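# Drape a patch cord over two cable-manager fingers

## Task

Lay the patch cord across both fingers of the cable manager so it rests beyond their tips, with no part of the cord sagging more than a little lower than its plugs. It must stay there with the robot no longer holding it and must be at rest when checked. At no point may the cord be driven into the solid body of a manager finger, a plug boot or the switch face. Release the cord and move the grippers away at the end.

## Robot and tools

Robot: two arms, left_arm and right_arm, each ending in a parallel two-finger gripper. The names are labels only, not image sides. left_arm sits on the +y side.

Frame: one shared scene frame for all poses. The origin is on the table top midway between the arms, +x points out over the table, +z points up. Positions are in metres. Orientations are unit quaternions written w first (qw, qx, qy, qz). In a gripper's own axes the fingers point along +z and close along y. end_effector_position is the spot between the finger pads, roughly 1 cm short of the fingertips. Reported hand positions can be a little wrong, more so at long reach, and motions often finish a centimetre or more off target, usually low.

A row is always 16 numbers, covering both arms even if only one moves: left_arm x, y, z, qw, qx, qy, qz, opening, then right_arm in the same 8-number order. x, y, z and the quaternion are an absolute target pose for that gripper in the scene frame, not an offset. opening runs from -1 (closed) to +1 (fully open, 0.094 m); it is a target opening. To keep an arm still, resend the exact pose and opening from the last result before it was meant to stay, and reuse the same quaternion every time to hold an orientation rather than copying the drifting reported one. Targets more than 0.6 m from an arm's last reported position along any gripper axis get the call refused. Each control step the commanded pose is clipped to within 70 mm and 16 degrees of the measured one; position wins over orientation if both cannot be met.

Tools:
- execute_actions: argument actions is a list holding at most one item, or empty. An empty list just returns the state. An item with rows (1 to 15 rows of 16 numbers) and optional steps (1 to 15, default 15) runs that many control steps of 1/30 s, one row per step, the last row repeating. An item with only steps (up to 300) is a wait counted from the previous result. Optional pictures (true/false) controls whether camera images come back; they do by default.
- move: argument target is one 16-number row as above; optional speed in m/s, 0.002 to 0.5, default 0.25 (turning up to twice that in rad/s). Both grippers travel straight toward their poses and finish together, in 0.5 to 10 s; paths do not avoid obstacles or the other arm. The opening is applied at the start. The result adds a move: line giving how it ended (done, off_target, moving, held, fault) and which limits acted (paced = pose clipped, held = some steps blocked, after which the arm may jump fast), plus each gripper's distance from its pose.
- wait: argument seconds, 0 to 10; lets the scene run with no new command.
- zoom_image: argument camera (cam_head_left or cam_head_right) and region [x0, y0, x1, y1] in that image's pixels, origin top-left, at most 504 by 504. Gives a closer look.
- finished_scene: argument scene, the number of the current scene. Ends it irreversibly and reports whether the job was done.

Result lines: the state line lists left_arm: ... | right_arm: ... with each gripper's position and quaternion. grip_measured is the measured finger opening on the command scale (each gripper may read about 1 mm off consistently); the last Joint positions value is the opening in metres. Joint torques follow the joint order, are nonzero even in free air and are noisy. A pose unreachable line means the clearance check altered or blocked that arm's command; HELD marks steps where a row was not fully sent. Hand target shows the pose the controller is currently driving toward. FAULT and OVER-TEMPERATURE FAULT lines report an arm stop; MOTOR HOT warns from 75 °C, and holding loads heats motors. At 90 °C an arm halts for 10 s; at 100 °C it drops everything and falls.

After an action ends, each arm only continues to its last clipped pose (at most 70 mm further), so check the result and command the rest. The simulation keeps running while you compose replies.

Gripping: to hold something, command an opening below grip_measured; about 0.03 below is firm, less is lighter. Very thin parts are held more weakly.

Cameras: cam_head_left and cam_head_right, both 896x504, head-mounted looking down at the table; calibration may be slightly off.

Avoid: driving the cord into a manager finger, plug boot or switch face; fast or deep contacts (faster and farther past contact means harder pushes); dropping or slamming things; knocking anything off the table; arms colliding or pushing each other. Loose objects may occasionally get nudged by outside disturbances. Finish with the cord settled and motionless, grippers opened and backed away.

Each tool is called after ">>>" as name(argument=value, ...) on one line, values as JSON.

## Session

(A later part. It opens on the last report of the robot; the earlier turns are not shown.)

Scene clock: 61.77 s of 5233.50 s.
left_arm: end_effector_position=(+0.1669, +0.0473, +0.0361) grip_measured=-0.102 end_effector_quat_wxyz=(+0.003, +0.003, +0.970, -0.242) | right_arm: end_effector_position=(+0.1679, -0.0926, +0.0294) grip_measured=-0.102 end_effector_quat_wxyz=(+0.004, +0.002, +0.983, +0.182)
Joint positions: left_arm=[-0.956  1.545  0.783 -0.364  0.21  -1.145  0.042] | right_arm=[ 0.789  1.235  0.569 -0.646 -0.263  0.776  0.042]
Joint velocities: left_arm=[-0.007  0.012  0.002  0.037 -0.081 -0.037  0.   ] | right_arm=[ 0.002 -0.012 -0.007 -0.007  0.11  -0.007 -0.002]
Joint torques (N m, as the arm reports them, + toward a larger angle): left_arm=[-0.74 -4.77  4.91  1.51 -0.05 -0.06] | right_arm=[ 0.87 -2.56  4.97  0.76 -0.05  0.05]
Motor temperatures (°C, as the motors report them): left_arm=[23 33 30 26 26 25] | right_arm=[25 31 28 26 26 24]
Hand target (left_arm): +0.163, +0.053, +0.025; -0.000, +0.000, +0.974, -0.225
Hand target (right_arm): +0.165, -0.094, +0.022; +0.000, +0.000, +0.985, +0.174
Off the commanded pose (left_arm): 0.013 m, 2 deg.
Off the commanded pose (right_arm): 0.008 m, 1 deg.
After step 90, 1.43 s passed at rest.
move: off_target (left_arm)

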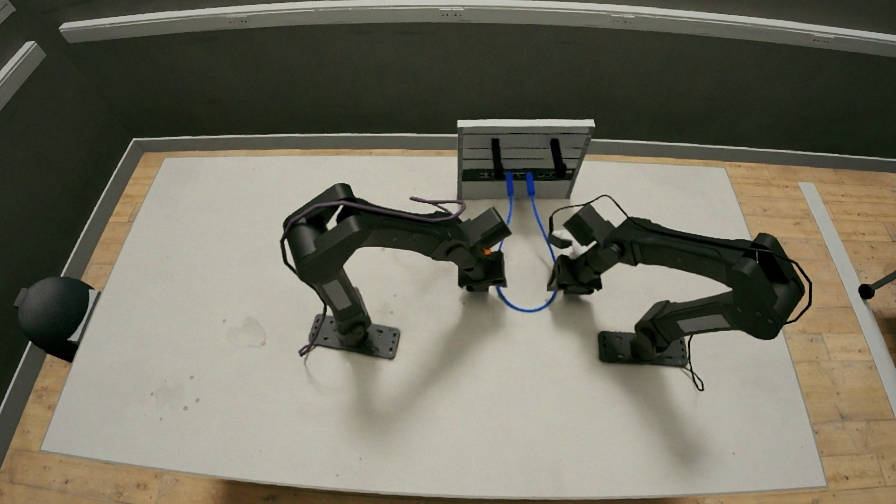

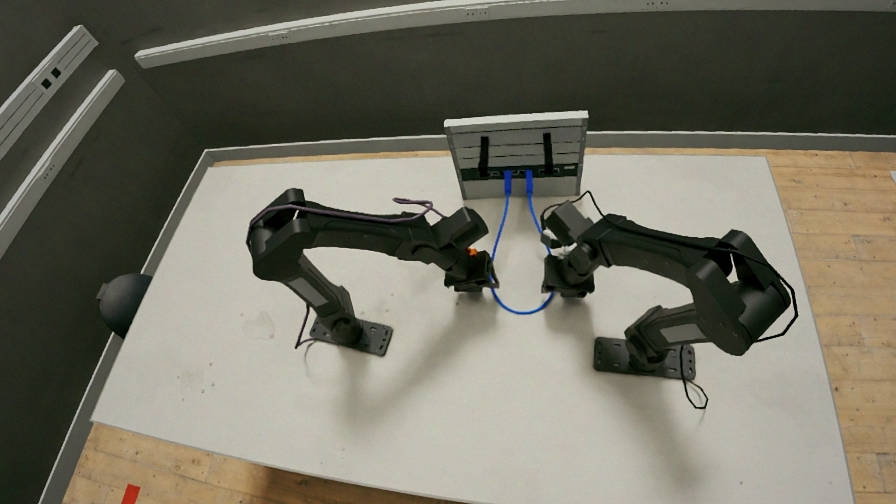

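>>> move(target=[0.163,0.053,0.0,0,0,0.974,-0.225,-0.3, 0.165,-0.094,0.0,0,0,0.985,0.174,-0.3], speed=0.03)

>>> move(target=[0.163,0.053,-0.005,0,0,0.974,-0.225,-0.55, 0.165,-0.094,-0.005,0,0,0.985,0.174,-0.55], speed=0.03)

>>> zoom_image(camera="cam_head_left", region=[400,180,660,340])

>>> zoom_image(camera="cam_head_right", region=[390,180,650,340])

Scene clock: 64.60 s of 5233.50 s.
left_arm: end_effector_position=(+0.1709, +0.0395, +0.0208) grip_measured=-0.298 end_effector_quat_wxyz=(+0.010, +0.004, +0.967, -0.256) | right_arm: end_effector_position=(+0.1713, -0.0896, +0.0135) grip_measured=-0.298 end_effector_quat_wxyz=(+0.010, +0.002, +0.982, +0.187)
Joint positions: left_arm=[-0.956  1.596  0.746 -0.243  0.209 -1.146  0.033] | right_arm=[ 0.789  1.279  0.522 -0.539 -0.262  0.778  0.033]
Joint velocities: left_arm=[-0.002  0.007 -0.007  0.037  0.022  0.081  0.   ] | right_arm=[-0.002 -0.002  0.007 -0.022 -0.022 -0.007  0.   ]
Joint torques (N m, as the arm reports them, + toward a larger angle): left_arm=[-0.77 -4.2   3.52  1.42 -0.07 -0.06] | right_arm=[ 0.83 -2.02  3.57  0.86 -0.05  0.01]
Motor temperatures (°C, as the motors report them): left_arm=[22 33 30 26 26 25] | right_arm=[25 30 28 26 26 24]
Hand target (left_arm): +0.163, +0.054, +0.001; -0.000, +0.000, +0.974, -0.225
Hand target (right_arm): +0.164, -0.095, +0.001; +0.000, -0.000, +0.985, +0.174
Off the commanded pose (left_arm): 0.026 m, 4 deg.
Off the commanded pose (right_arm): 0.016 m, 2 deg.
move: off_target (left_arm, right_arm)

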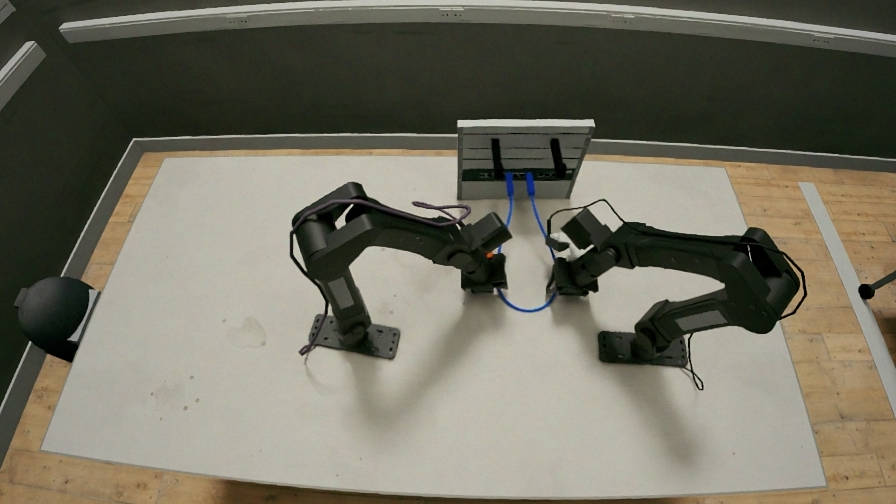

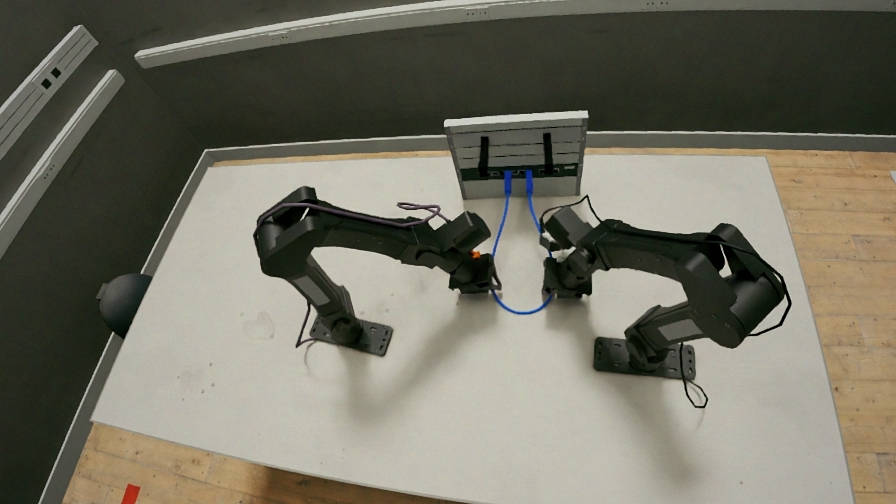

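Scene clock: 65.97 s of 5233.50 s.
left_arm: end_effector_position=(+0.1719, +0.0378, +0.0181) grip_measured=-0.548 end_effector_quat_wxyz=(+0.013, +0.004, +0.965, -0.262) | right_arm: end_effector_position=(+0.1728, -0.0882, +0.0115) grip_measured=-0.548 end_effector_quat_wxyz=(+0.013, +0.001, +0.981, +0.191)
Joint positions: left_arm=[-0.956  1.604  0.734 -0.21   0.209 -1.146  0.021] | right_arm=[ 0.789  1.285  0.513 -0.514 -0.263  0.778  0.021]
Joint velocities: left_arm=[ 0.012 -0.012  0.007  0.007  0.007 -0.051  0.001] | right_arm=[-0.002 -0.002 -0.007 -0.007  0.051  0.066 -0.   ]
Joint torques (N m, as the arm reports them, + toward a larger angle): left_arm=[-0.72 -3.78  3.61  1.34 -0.06 -0.05] | right_arm=[ 0.87 -1.5   3.24  0.88 -0.06  0.02]
Motor temperatures (°C, as the motors report them): left_arm=[22 32 29 26 26 25] | right_arm=[25 30 28 26 26 24]
Hand target (left_arm): +0.163, +0.054, -0.004; +0.000, +0.000, +0.974, -0.225
Hand target (right_arm): +0.164, -0.095, -0.003; -0.000, -0.000, +0.985, +0.174
Off the commanded pose (left_arm): 0.029 m, 5 deg.
Off the commanded pose (right_arm): 0.019 m, 3 deg.
move: off_target (left_arm, right_arm)

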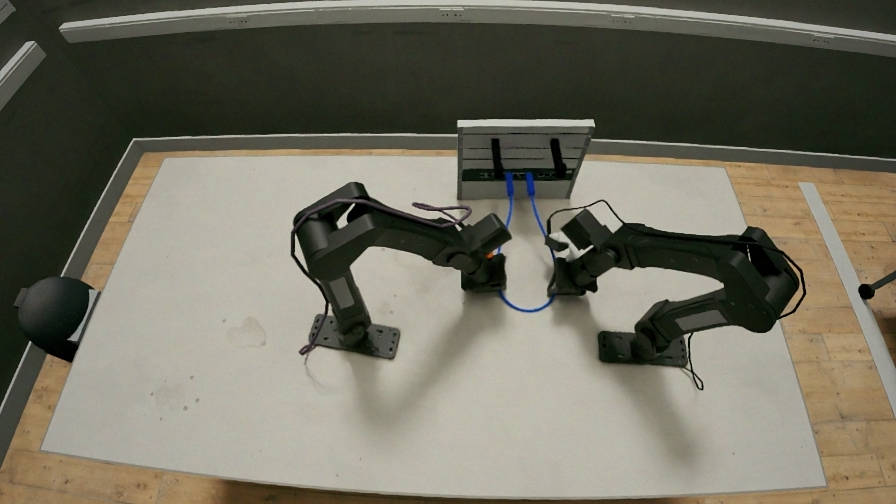

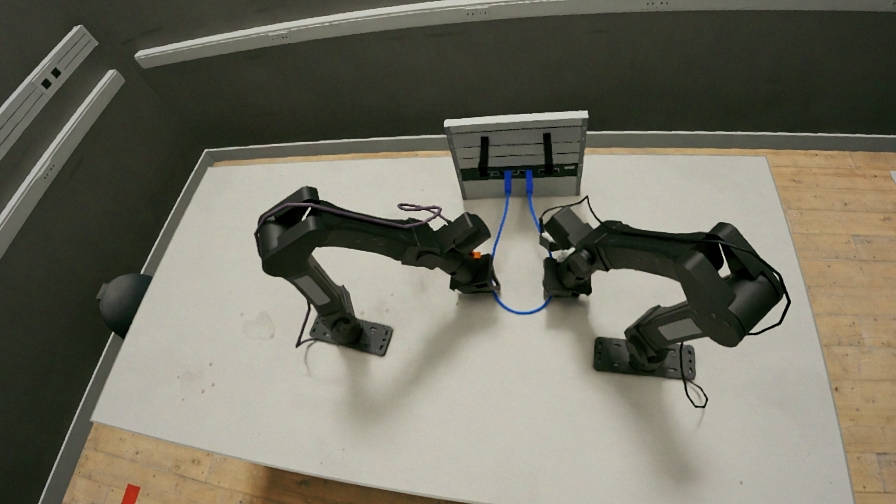

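Region (400, 180, 660, 340) of cam_head_left's 896x504 image, scaled by 1.938, with more detail than that image has; it fills the top 310 rows of this view, and the rest is white.

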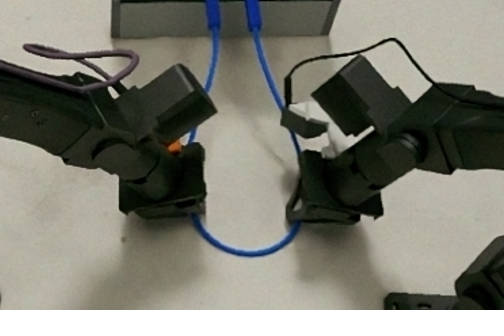

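Region (390, 180, 650, 340) of cam_head_right's 896x504 image, scaled by 1.938, with more detail than that image has; it fills the top 310 rows of this view, and the rest is white.

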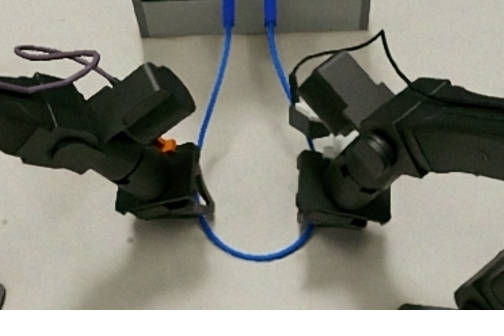

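>>> move(target=[0.163,0.053,-0.005,0,0,0.974,-0.225,-0.78, 0.165,-0.094,-0.005,0,0,0.985,0.174,-0.78], speed=0.03)

>>> move(target=[0.163,0.053,-0.005,0,0,0.974,-0.225,-0.96, 0.165,-0.094,-0.005,0,0,0.985,0.174,-0.96], speed=0.03)

>>> move(target=[0.19,0.058,0.10,0,0,0.974,-0.225,-0.96, 0.19,-0.095,0.10,0,0,0.985,0.174,-0.96], speed=0.08)

Scene clock: 68.73 s of 5233.50 s.
left_arm: end_effector_position=(+0.1717, +0.0380, +0.0155) grip_measured=-0.778 end_effector_quat_wxyz=(+0.012, +0.004, +0.966, -0.260) | right_arm: end_effector_position=(+0.1727, -0.0882, +0.0095) grip_measured=-0.778 end_effector_quat_wxyz=(+0.011, +0.001, +0.982, +0.189)
Joint positions: left_arm=[-0.956  1.612  0.732 -0.204  0.209 -1.146  0.01 ] | right_arm=[ 0.789  1.295  0.512 -0.508 -0.263  0.778  0.01 ]
Joint velocities: left_arm=[-0.007 -0.012  0.012 -0.037 -0.007 -0.007 -0.   ] | right_arm=[ 0.017 -0.012 -0.002 -0.007 -0.081  0.007 -0.001]
Joint torques (N m, as the arm reports them, + toward a larger angle): left_arm=[-0.73 -4.24  3.77  1.34 -0.06 -0.06] | right_arm=[ 0.86 -2.09  3.36  0.84 -0.06  0.01]
Motor temperatures (°C, as the motors report them): left_arm=[22 32 29 26 26 25] | right_arm=[25 30 28 26 26 24]
Hand target (left_arm): +0.163, +0.054, -0.004; -0.000, +0.000, +0.974, -0.225
Hand target (right_arm): +0.164, -0.095, -0.004; +0.000, -0.000, +0.985, +0.174
Off the commanded pose (left_arm): 0.027 m, 4 deg.
Off the commanded pose (right_arm): 0.017 m, 2 deg.
move: off_target (left_arm, right_arm)

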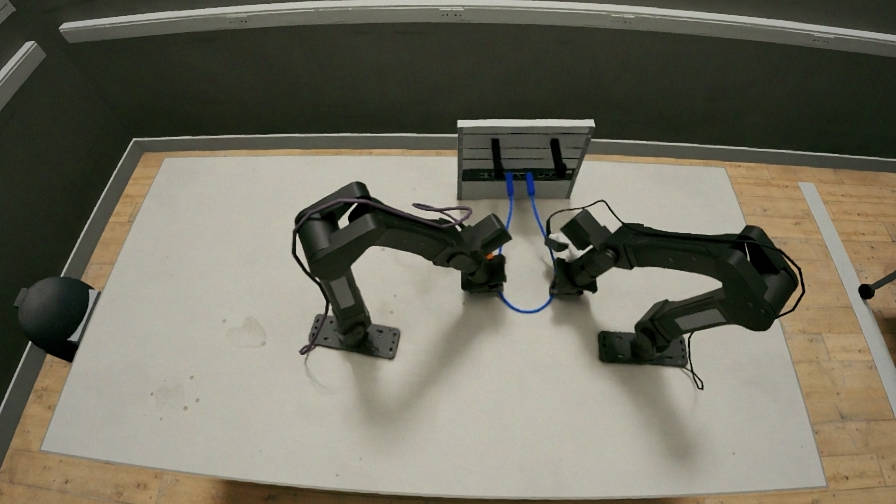

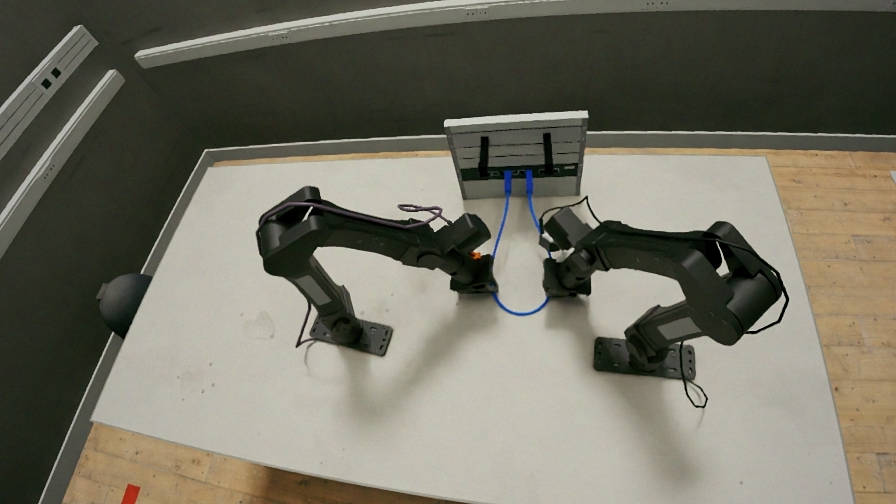

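Scene clock: 70.23 s of 5233.50 s.
left_arm: end_effector_position=(+0.1719, +0.0378, +0.0156) grip_measured=-0.909 end_effector_quat_wxyz=(+0.012, +0.004, +0.965, -0.260) | right_arm: end_effector_position=(+0.1723, -0.0886, +0.0084) grip_measured=-0.914 end_effector_quat_wxyz=(+0.012, +0.001, +0.982, +0.190)
Joint positions: left_arm=[-0.956  1.612  0.732 -0.202  0.209 -1.146  0.004] | right_arm=[ 0.789  1.295  0.507 -0.502 -0.263  0.778  0.004]
Joint velocities: left_arm=[-0.002 -0.002 -0.002 -0.007 -0.007 -0.051  0.001] | right_arm=[ 0.002 -0.012  0.007  0.007  0.007  0.081 -0.   ]
Joint torques (N m, as the arm reports them, + toward a larger angle): left_arm=[-0.69 -4.24  3.76  1.32 -0.07 -0.05] | right_arm=[ 0.85 -1.96  3.76  0.8  -0.05  0.02]
Motor temperatures (°C, as the motors report them): left_arm=[22 32 29 26 26 25] | right_arm=[25 29 28 26 26 24]
Hand target (left_arm): +0.163, +0.054, -0.004; -0.000, +0.000, +0.974, -0.225
Hand target (right_arm): +0.165, -0.095, -0.004; +0.000, -0.000, +0.985, +0.174
Off the commanded pose (left_arm): 0.027 m, 4 deg.
Off the commanded pose (right_arm): 0.016 m, 2 deg.
move: off_target (left_arm, right_arm)

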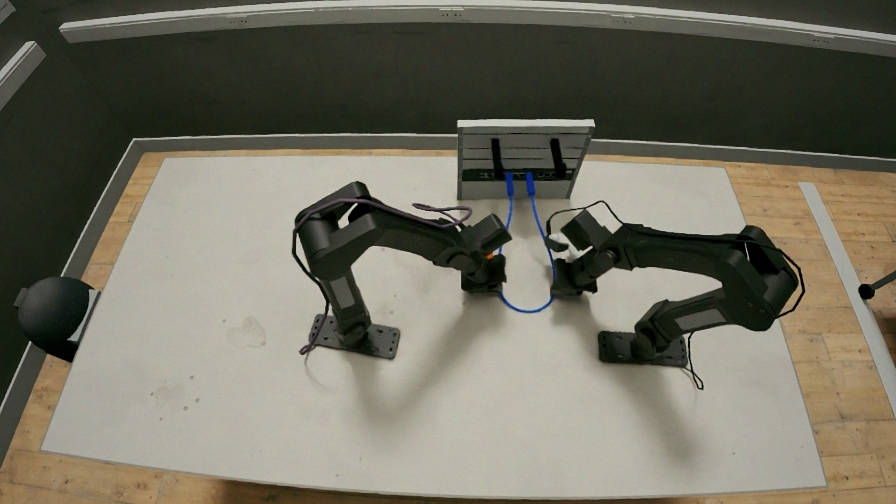

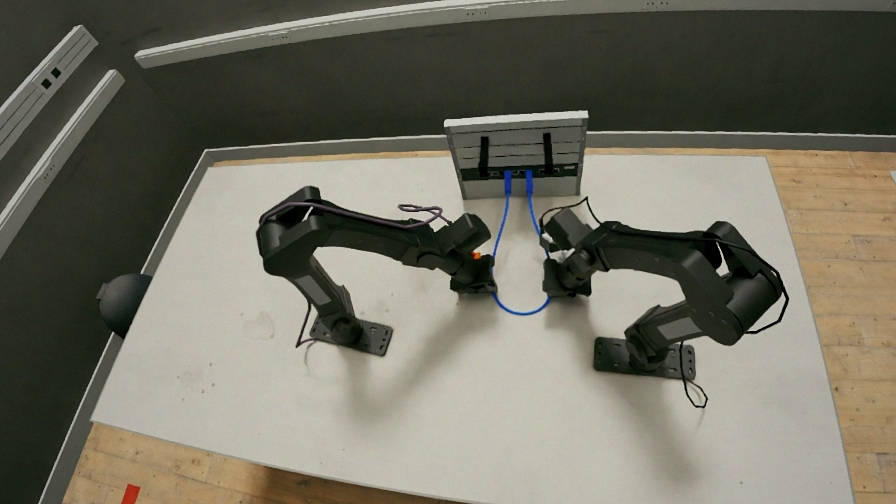

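Scene clock: 71.90 s of 5233.50 s.
left_arm: end_effector_position=(+0.1878, +0.0532, +0.0912) grip_measured=-0.909 end_effector_quat_wxyz=(-0.003, -0.002, +0.974, -0.227) | right_arm: end_effector_position=(+0.1864, -0.0938, +0.0870) grip_measured=-0.914 end_effector_quat_wxyz=(-0.012, +0.002, +0.986, +0.166)
Joint positions: left_arm=[-0.88   1.502  0.997 -0.67   0.235 -1.079  0.004] | right_arm=[ 0.724  1.264  0.84  -0.953 -0.275  0.703  0.004]
Joint velocities: left_arm=[-0.007 -0.022 -0.012 -0.022 -0.007 -0.007  0.   ] | right_arm=[-0.002 -0.002  0.002 -0.066 -0.037 -0.081  0.001]
Joint torques (N m, as the arm reports them, + toward a larger angle): left_arm=[ 0.78 -7.7   7.69  0.96  0.06  0.15] | right_arm=[-1.09 -5.6   8.81  0.27 -0.13 -0.08]
Motor temperatures (°C, as the motors report them): left_arm=[22 32 29 26 26 25] | right_arm=[25 29 28 26 26 24]
Hand target (left_arm): +0.190, +0.057, +0.099; +0.000, -0.000, +0.974, -0.226
Hand target (right_arm): +0.190, -0.094, +0.099; -0.000, +0.000, +0.985, +0.174
Off the commanded pose (left_arm): 0.010 m, 0 deg.
Off the commanded pose (right_arm): 0.014 m, 2 deg.
move: off_target (right_arm)

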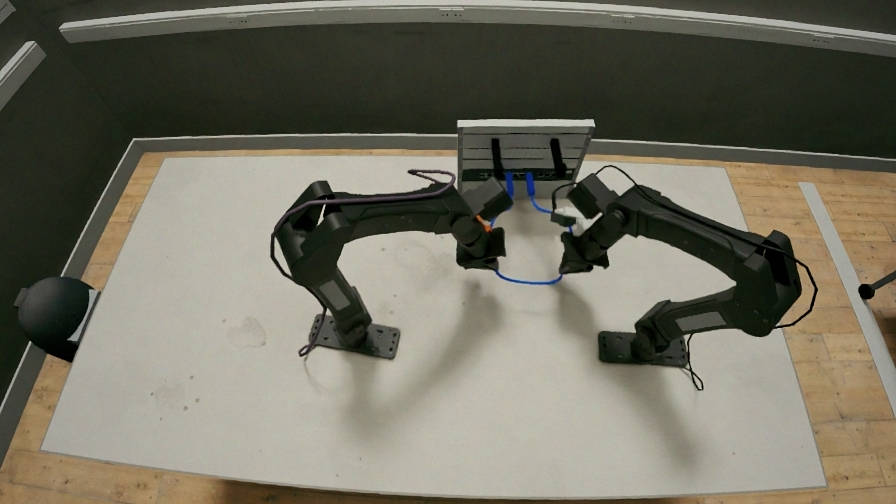

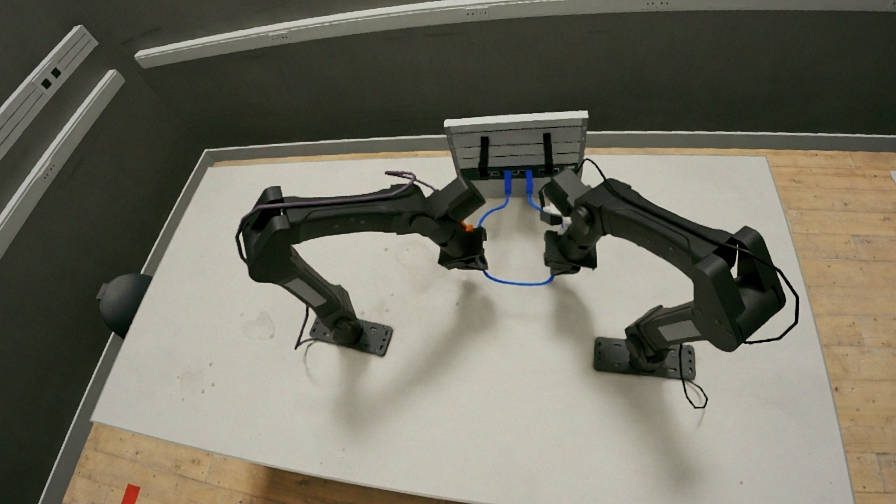

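Both strands are held. Next lift stages.

>>> move(target=[0.25,0.08,0.17,-0.06,-0.337,0.926,-0.164,-0.96, 0.25,-0.112,0.17,-0.06,0.337,0.926,0.164,-0.96], speed=0.08)

>>> move(target=[0.285,0.085,0.255,-0.093,-0.529,0.83,-0.147,-0.96, 0.285,-0.108,0.255,-0.093,0.529,0.83,0.147,-0.96], speed=0.06)

>>> zoom_image(camera="cam_head_left", region=[400,90,660,250])

Scene clock: 77.73 s of 5233.50 s.
left_arm: end_effector_position=(+0.2493, +0.0681, +0.1753) grip_measured=-0.909 end_effector_quat_wxyz=(-0.056, -0.320, +0.926, -0.193) | right_arm: end_effector_position=(+0.2478, -0.1051, +0.1678) grip_measured=-0.914 end_effector_quat_wxyz=(-0.061, +0.326, +0.926, +0.179)
Joint positions: left_arm=[-0.706  1.6    1.452 -1.099  0.247 -1.56   0.004] | right_arm=[ 0.513  1.402  1.255 -1.245 -0.337  1.169  0.004]
Joint velocities: left_arm=[ 0.007  0.002  0.017  0.051  0.022 -0.081  0.001] | right_arm=[ 0.007  0.007 -0.007  0.037 -0.051  0.007 -0.   ]
Joint torques (N m, as the arm reports them, + toward a larger angle): left_arm=[ 1.1  -5.67  7.72  0.65 -0.09 -0.09] | right_arm=[-1.4  -4.06  8.75  0.19  0.05  0.  ]
Motor temperatures (°C, as the motors report them): left_arm=[22 32 30 26 26 25] | right_arm=[25 29 30 26 26 24]
Hand target (left_arm): +0.250, +0.079, +0.170; -0.059, -0.337, +0.925, -0.164
Hand target (right_arm): +0.250, -0.112, +0.170; -0.061, +0.337, +0.925, +0.164
Off the commanded pose (left_arm): 0.013 m, 4 deg.
Off the commanded pose (right_arm): 0.008 m, 2 deg.
move: off_target (left_arm)

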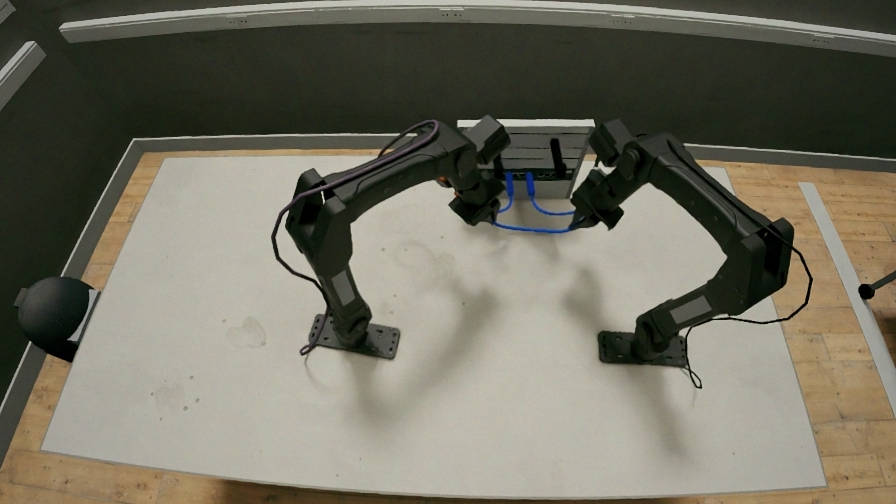

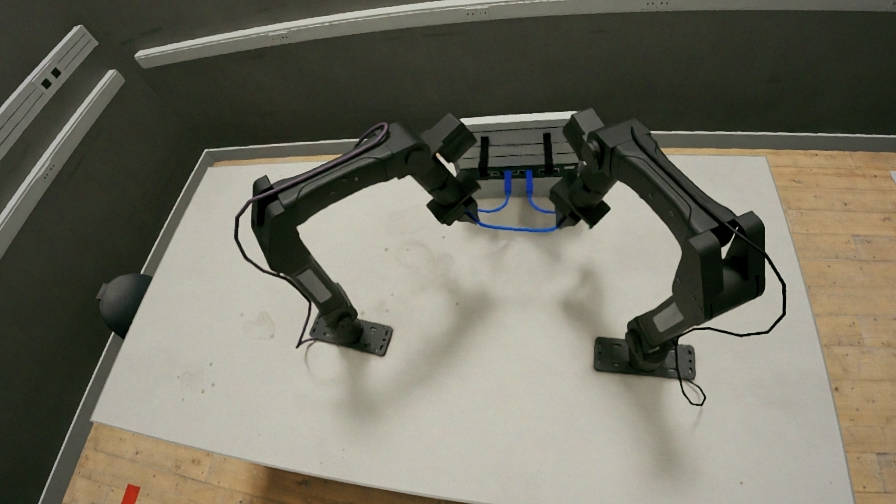

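Scene clock: 82.07 s of 5233.50 s.
left_arm: end_effector_position=(+0.2862, +0.0779, +0.2547) grip_measured=-0.909 end_effector_quat_wxyz=(-0.088, -0.517, +0.836, -0.162) | right_arm: end_effector_position=(+0.2819, -0.1032, +0.2497) grip_measured=-0.914 end_effector_quat_wxyz=(-0.088, +0.524, +0.829, +0.172)
Joint positions: left_arm=[-0.612  1.795  2.017 -1.516  0.252 -1.9    0.004] | right_arm=[ 0.468  1.572  1.743 -1.545 -0.338  1.577  0.004]
Joint velocities: left_arm=[-0.007  0.012  0.007  0.022 -0.066 -0.037  0.001] | right_arm=[-0.012 -0.007  0.002 -0.022  0.007  0.007 -0.   ]
Joint torques (N m, as the arm reports them, + toward a larger angle): left_arm=[ 0.83 -7.38  7.49  0.64  0.14 -0.1 ] | right_arm=[-1.11 -5.57  8.47  0.36 -0.02  0.04]
Motor temperatures (°C, as the motors report them): left_arm=[23 32 31 26 26 25] | right_arm=[25 29 30 26 26 24]
Hand target (left_arm): +0.285, +0.085, +0.255; -0.092, -0.529, +0.830, -0.148
Hand target (right_arm): +0.286, -0.108, +0.255; -0.079, +0.532, +0.826, +0.171
Off the commanded pose (left_arm): 0.007 m, 2 deg.
Off the commanded pose (right_arm): 0.008 m, 3 deg.
joint sent to its limit (right arm) — the command would take joint 4 (wrist pitch) past its lower limit, so that joint was sent only as far as its limit.
move: off_target (right_arm)

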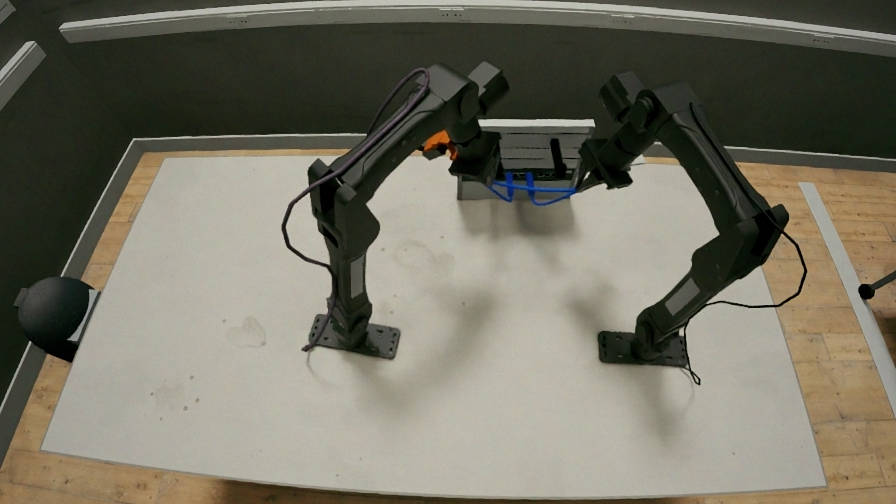

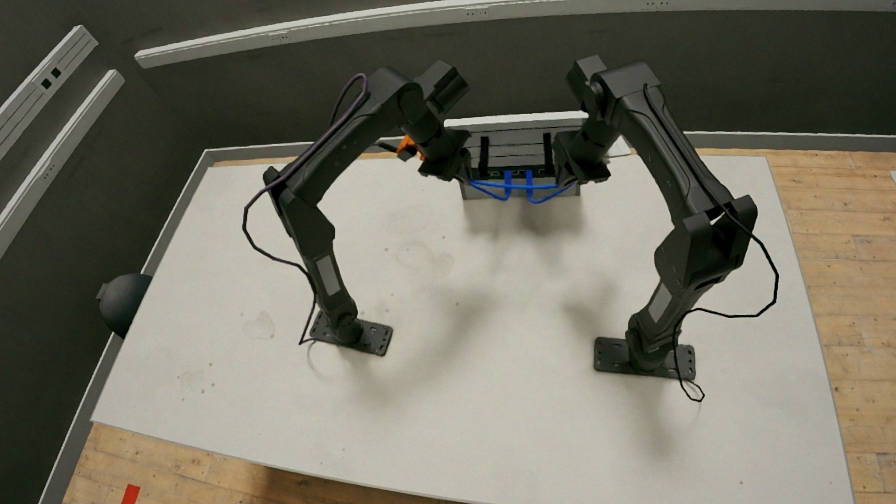

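Region (400, 90, 660, 250) of cam_head_left's 896x504 image, scaled by 1.938, with more detail than that image has; it fills the top 310 rows of this view, and the rest is white.

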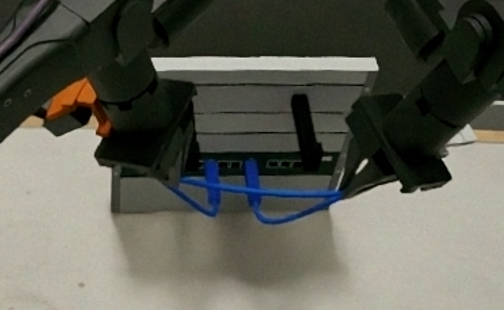

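>>> move(target=[0.34,0.093,0.262,-0.085,-0.53,0.825,-0.175,-0.96, 0.34,-0.108,0.262,-0.075,0.533,0.822,0.185,-0.96], speed=0.03)

>>> zoom_image(camera="cam_head_left", region=[400,70,660,230])

>>> zoom_image(camera="cam_head_right", region=[390,70,650,230])

Scene clock: 85.37 s of 5233.50 s.
left_arm: end_effector_position=(+0.3366, +0.0814, +0.2632) grip_measured=-0.909 end_effector_quat_wxyz=(-0.090, -0.523, +0.824, -0.198) | right_arm: end_effector_position=(+0.3346, -0.1013, +0.2585) grip_measured=-0.914 end_effector_quat_wxyz=(-0.078, +0.530, +0.821, +0.199)
Joint positions: left_arm=[-0.497  1.902  2.171 -1.52   0.305 -1.825  0.004] | right_arm=[ 0.397  1.728  1.936 -1.545 -0.366  1.535  0.004]
Joint velocities: left_arm=[-0.002 -0.007 -0.012  0.037  0.066  0.037 -0.001] | right_arm=[ 0.012 -0.012 -0.012 -0.125 -0.051 -0.081  0.   ]
Joint torques (N m, as the arm reports them, + toward a larger angle): left_arm=[ 1.38 -8.28  7.49  0.73 -0.06  0.16] | right_arm=[-1.57 -6.44  8.44  0.42 -0.02 -0.07]
Motor temperatures (°C, as the motors report them): left_arm=[23 32 31 26 26 25] | right_arm=[25 29 31 26 26 24]
Hand target (left_arm): +0.340, +0.092, +0.262; -0.082, -0.530, +0.823, -0.184
Hand target (right_arm): +0.340, -0.109, +0.262; -0.068, +0.534, +0.819, +0.196
Off the commanded pose (left_arm): 0.012 m, 3 deg.
Off the commanded pose (right_arm): 0.009 m, 2 deg.
joint sent to its limit (left arm) — the command would take joint 4 (wrist pitch) past its lower limit, so that joint was sent only as far as its limit.
joint sent to its limit (right arm) — the command would take joint 4 (wrist pitch) past its lower limit, so that joint was sent only as far as its limit.
move: off_target (left_arm)

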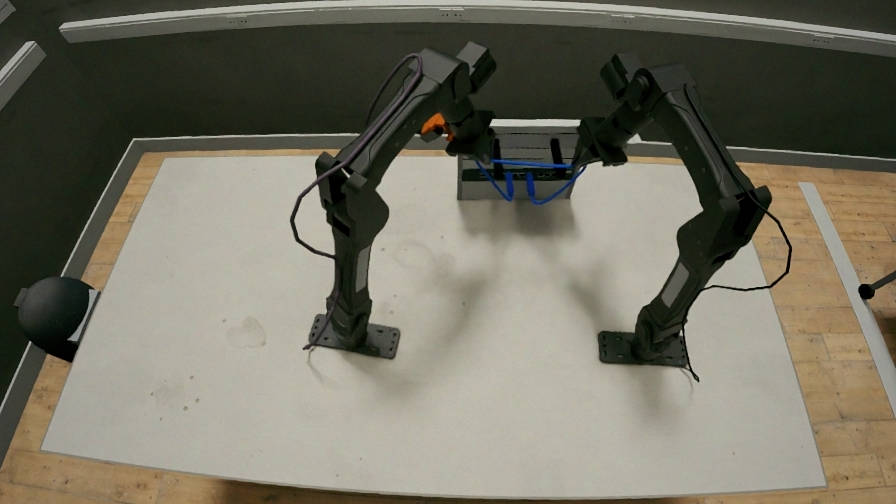

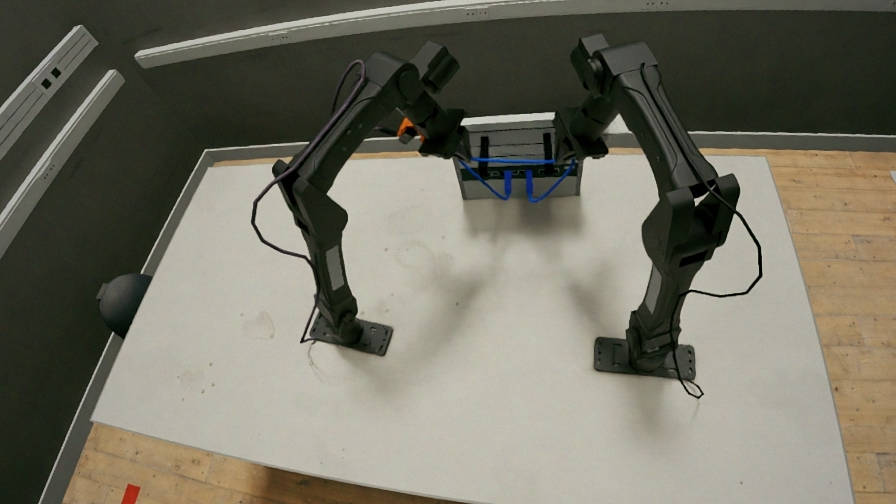

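Region (400, 70, 660, 230) of cam_head_left's 896x504 image, scaled by 1.938, with more detail than that image has; it fills the top 310 rows of this view, and the rest is white.

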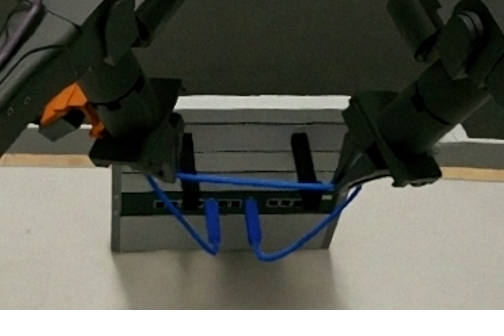

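Region (390, 70, 650, 230) of cam_head_right's 896x504 image, scaled by 1.938, with more detail than that image has; it fills the top 310 rows of this view, and the rest is white.

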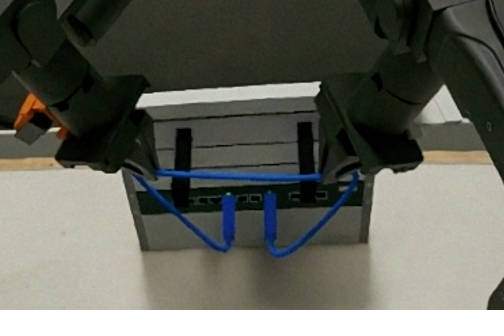

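>>> move(target=[0.395,0.095,0.258,-0.075,-0.531,0.819,-0.203,-0.96, 0.395,-0.108,0.258,-0.057,0.536,0.818,0.2,-0.96], speed=0.025)

>>> zoom_image(camera="cam_head_left", region=[400,70,660,230])

>>> zoom_image(camera="cam_head_right", region=[390,70,650,230])

Scene clock: 89.93 s of 5233.50 s.
left_arm: end_effector_position=(+0.3878, +0.0832, +0.2587) grip_measured=-0.909 end_effector_quat_wxyz=(-0.084, -0.525, +0.818, -0.220) | right_arm: end_effector_position=(+0.3887, -0.1002, +0.2547) grip_measured=-0.914 end_effector_quat_wxyz=(-0.064, +0.533, +0.817, +0.212)
Joint positions: left_arm=[-0.412  2.054  2.361 -1.536  0.336 -1.758  0.004] | right_arm=[ 0.353  1.909  2.146 -1.549 -0.367  1.505  0.004]
Joint velocities: left_arm=[-0.002 -0.002 -0.002 -0.007 -0.051 -0.007 -0.001] | right_arm=[-0.002 -0.007  0.002 -0.007  0.007 -0.051 -0.002]
Joint torques (N m, as the arm reports them, + toward a larger angle): left_arm=[ 1.67 -9.42  7.4   0.96 -0.09  0.17] | right_arm=[-1.56 -7.96  8.43  0.48 -0.01 -0.11]
Motor temperatures (°C, as the motors report them): left_arm=[23 32 31 26 26 25] | right_arm=[25 30 31 26 26 24]
Hand target (left_arm): +0.395, +0.094, +0.258; -0.071, -0.531, +0.817, -0.212
Hand target (right_arm): +0.395, -0.109, +0.258; -0.051, +0.537, +0.816, +0.209
Off the commanded pose (left_arm): 0.014 m, 2 deg.
Off the commanded pose (right_arm): 0.011 m, 2 deg.
joint sent to its limit (left arm) — the command would take joint 4 (wrist pitch) past its lower limit, so that joint was sent only as far as its limit.
joint sent to its limit (right arm) — the command would take joint 4 (wrist pitch) past its lower limit, so that joint was sent only as far as its limit.
move: off_target (left_arm, right_arm)

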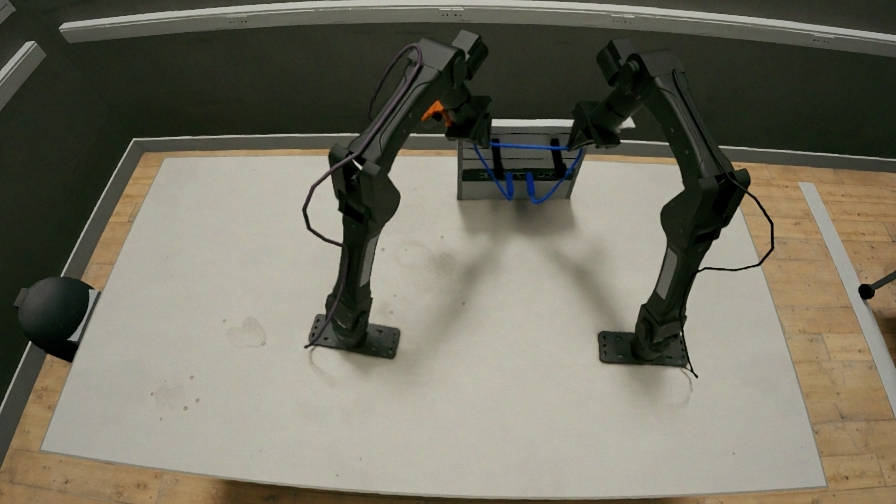

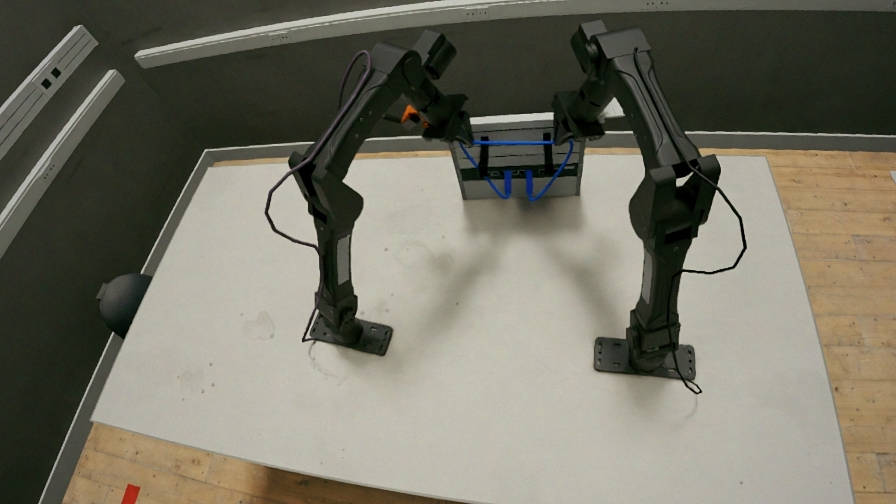

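Region (400, 70, 660, 230) of cam_head_left's 896x504 image, scaled by 1.938, with more detail than that image has; it fills the top 310 rows of this view, and the rest is white.

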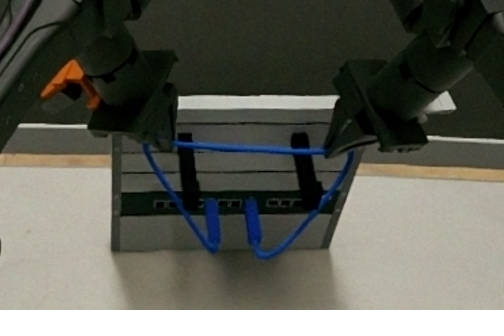

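Region (390, 70, 650, 230) of cam_head_right's 896x504 image, scaled by 1.938, with more detail than that image has; it fills the top 310 rows of this view, and the rest is white.

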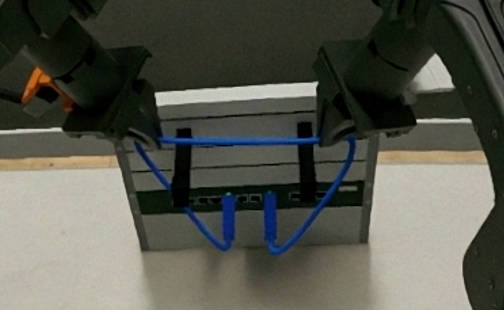

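>>> move(target=[0.405,0.092,0.238,-0.075,-0.531,0.819,-0.203,-0.96, 0.405,-0.112,0.238,-0.057,0.536,0.818,0.2,-0.96], speed=0.015)

>>> zoom_image(camera="cam_head_left", region=[400,70,660,230])

>>> zoom_image(camera="cam_head_right", region=[390,70,650,230])

Scene clock: 93.20 s of 5233.50 s.
left_arm: end_effector_position=(+0.3977, +0.0798, +0.2512) grip_measured=-0.909 end_effector_quat_wxyz=(-0.083, -0.521, +0.820, -0.224) | right_arm: end_effector_position=(+0.3988, -0.1034, +0.2458) grip_measured=-0.914 end_effector_quat_wxyz=(-0.063, +0.529, +0.820, +0.210)
Joint positions: left_arm=[-0.405  2.079  2.362 -1.507  0.341 -1.744  0.004] | right_arm=[ 0.337  1.937  2.147 -1.532 -0.368  1.479  0.004]
Joint velocities: left_arm=[-0.007 -0.017 -0.007  0.066 -0.066  0.022 -0.   ] | right_arm=[-0.017 -0.002  0.012 -0.037  0.022 -0.051  0.001]
Joint torques (N m, as the arm reports them, + toward a larger angle): left_arm=[ 1.5  -9.49  4.45  1.16 -0.14  0.14] | right_arm=[-1.72 -8.29  5.1   0.65  0.   -0.08]
Motor temperatures (°C, as the motors report them): left_arm=[23 33 31 26 26 25] | right_arm=[25 31 31 26 26 24]
Hand target (left_arm): +0.405, +0.092, +0.238; -0.076, -0.531, +0.819, -0.203
Hand target (right_arm): +0.404, -0.112, +0.238; -0.058, +0.536, +0.818, +0.200
Off the commanded pose (left_arm): 0.019 m, 3 deg.
Off the commanded pose (right_arm): 0.013 m, 2 deg.
move: off_target (left_arm, right_arm)

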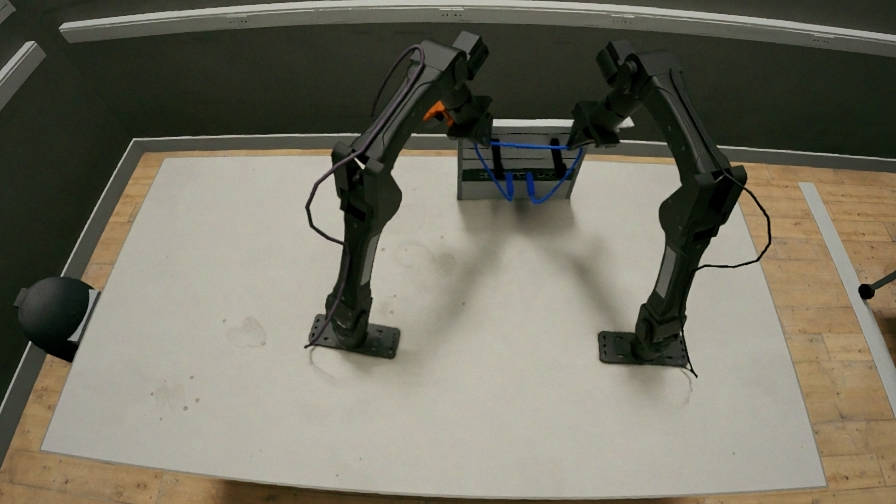

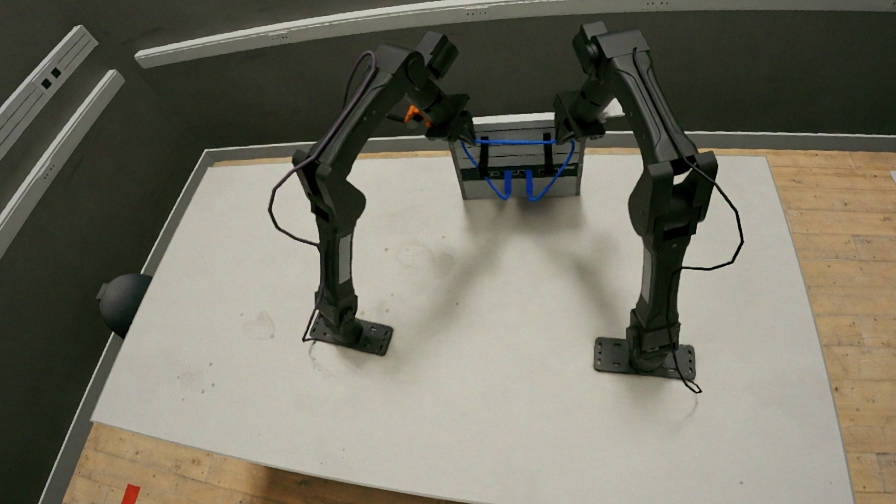

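Region (400, 70, 660, 230) of cam_head_left's 896x504 image, scaled by 1.938, with more detail than that image has; it fills the top 310 rows of this view, and the rest is white.

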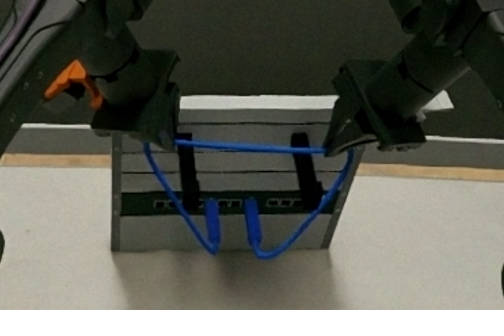

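Region (390, 70, 650, 230) of cam_head_right's 896x504 image, scaled by 1.938, with more detail than that image has; it fills the top 310 rows of this view, and the rest is white.

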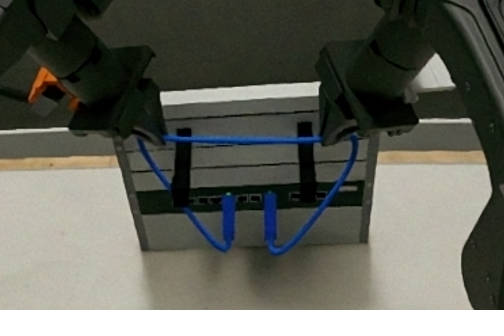

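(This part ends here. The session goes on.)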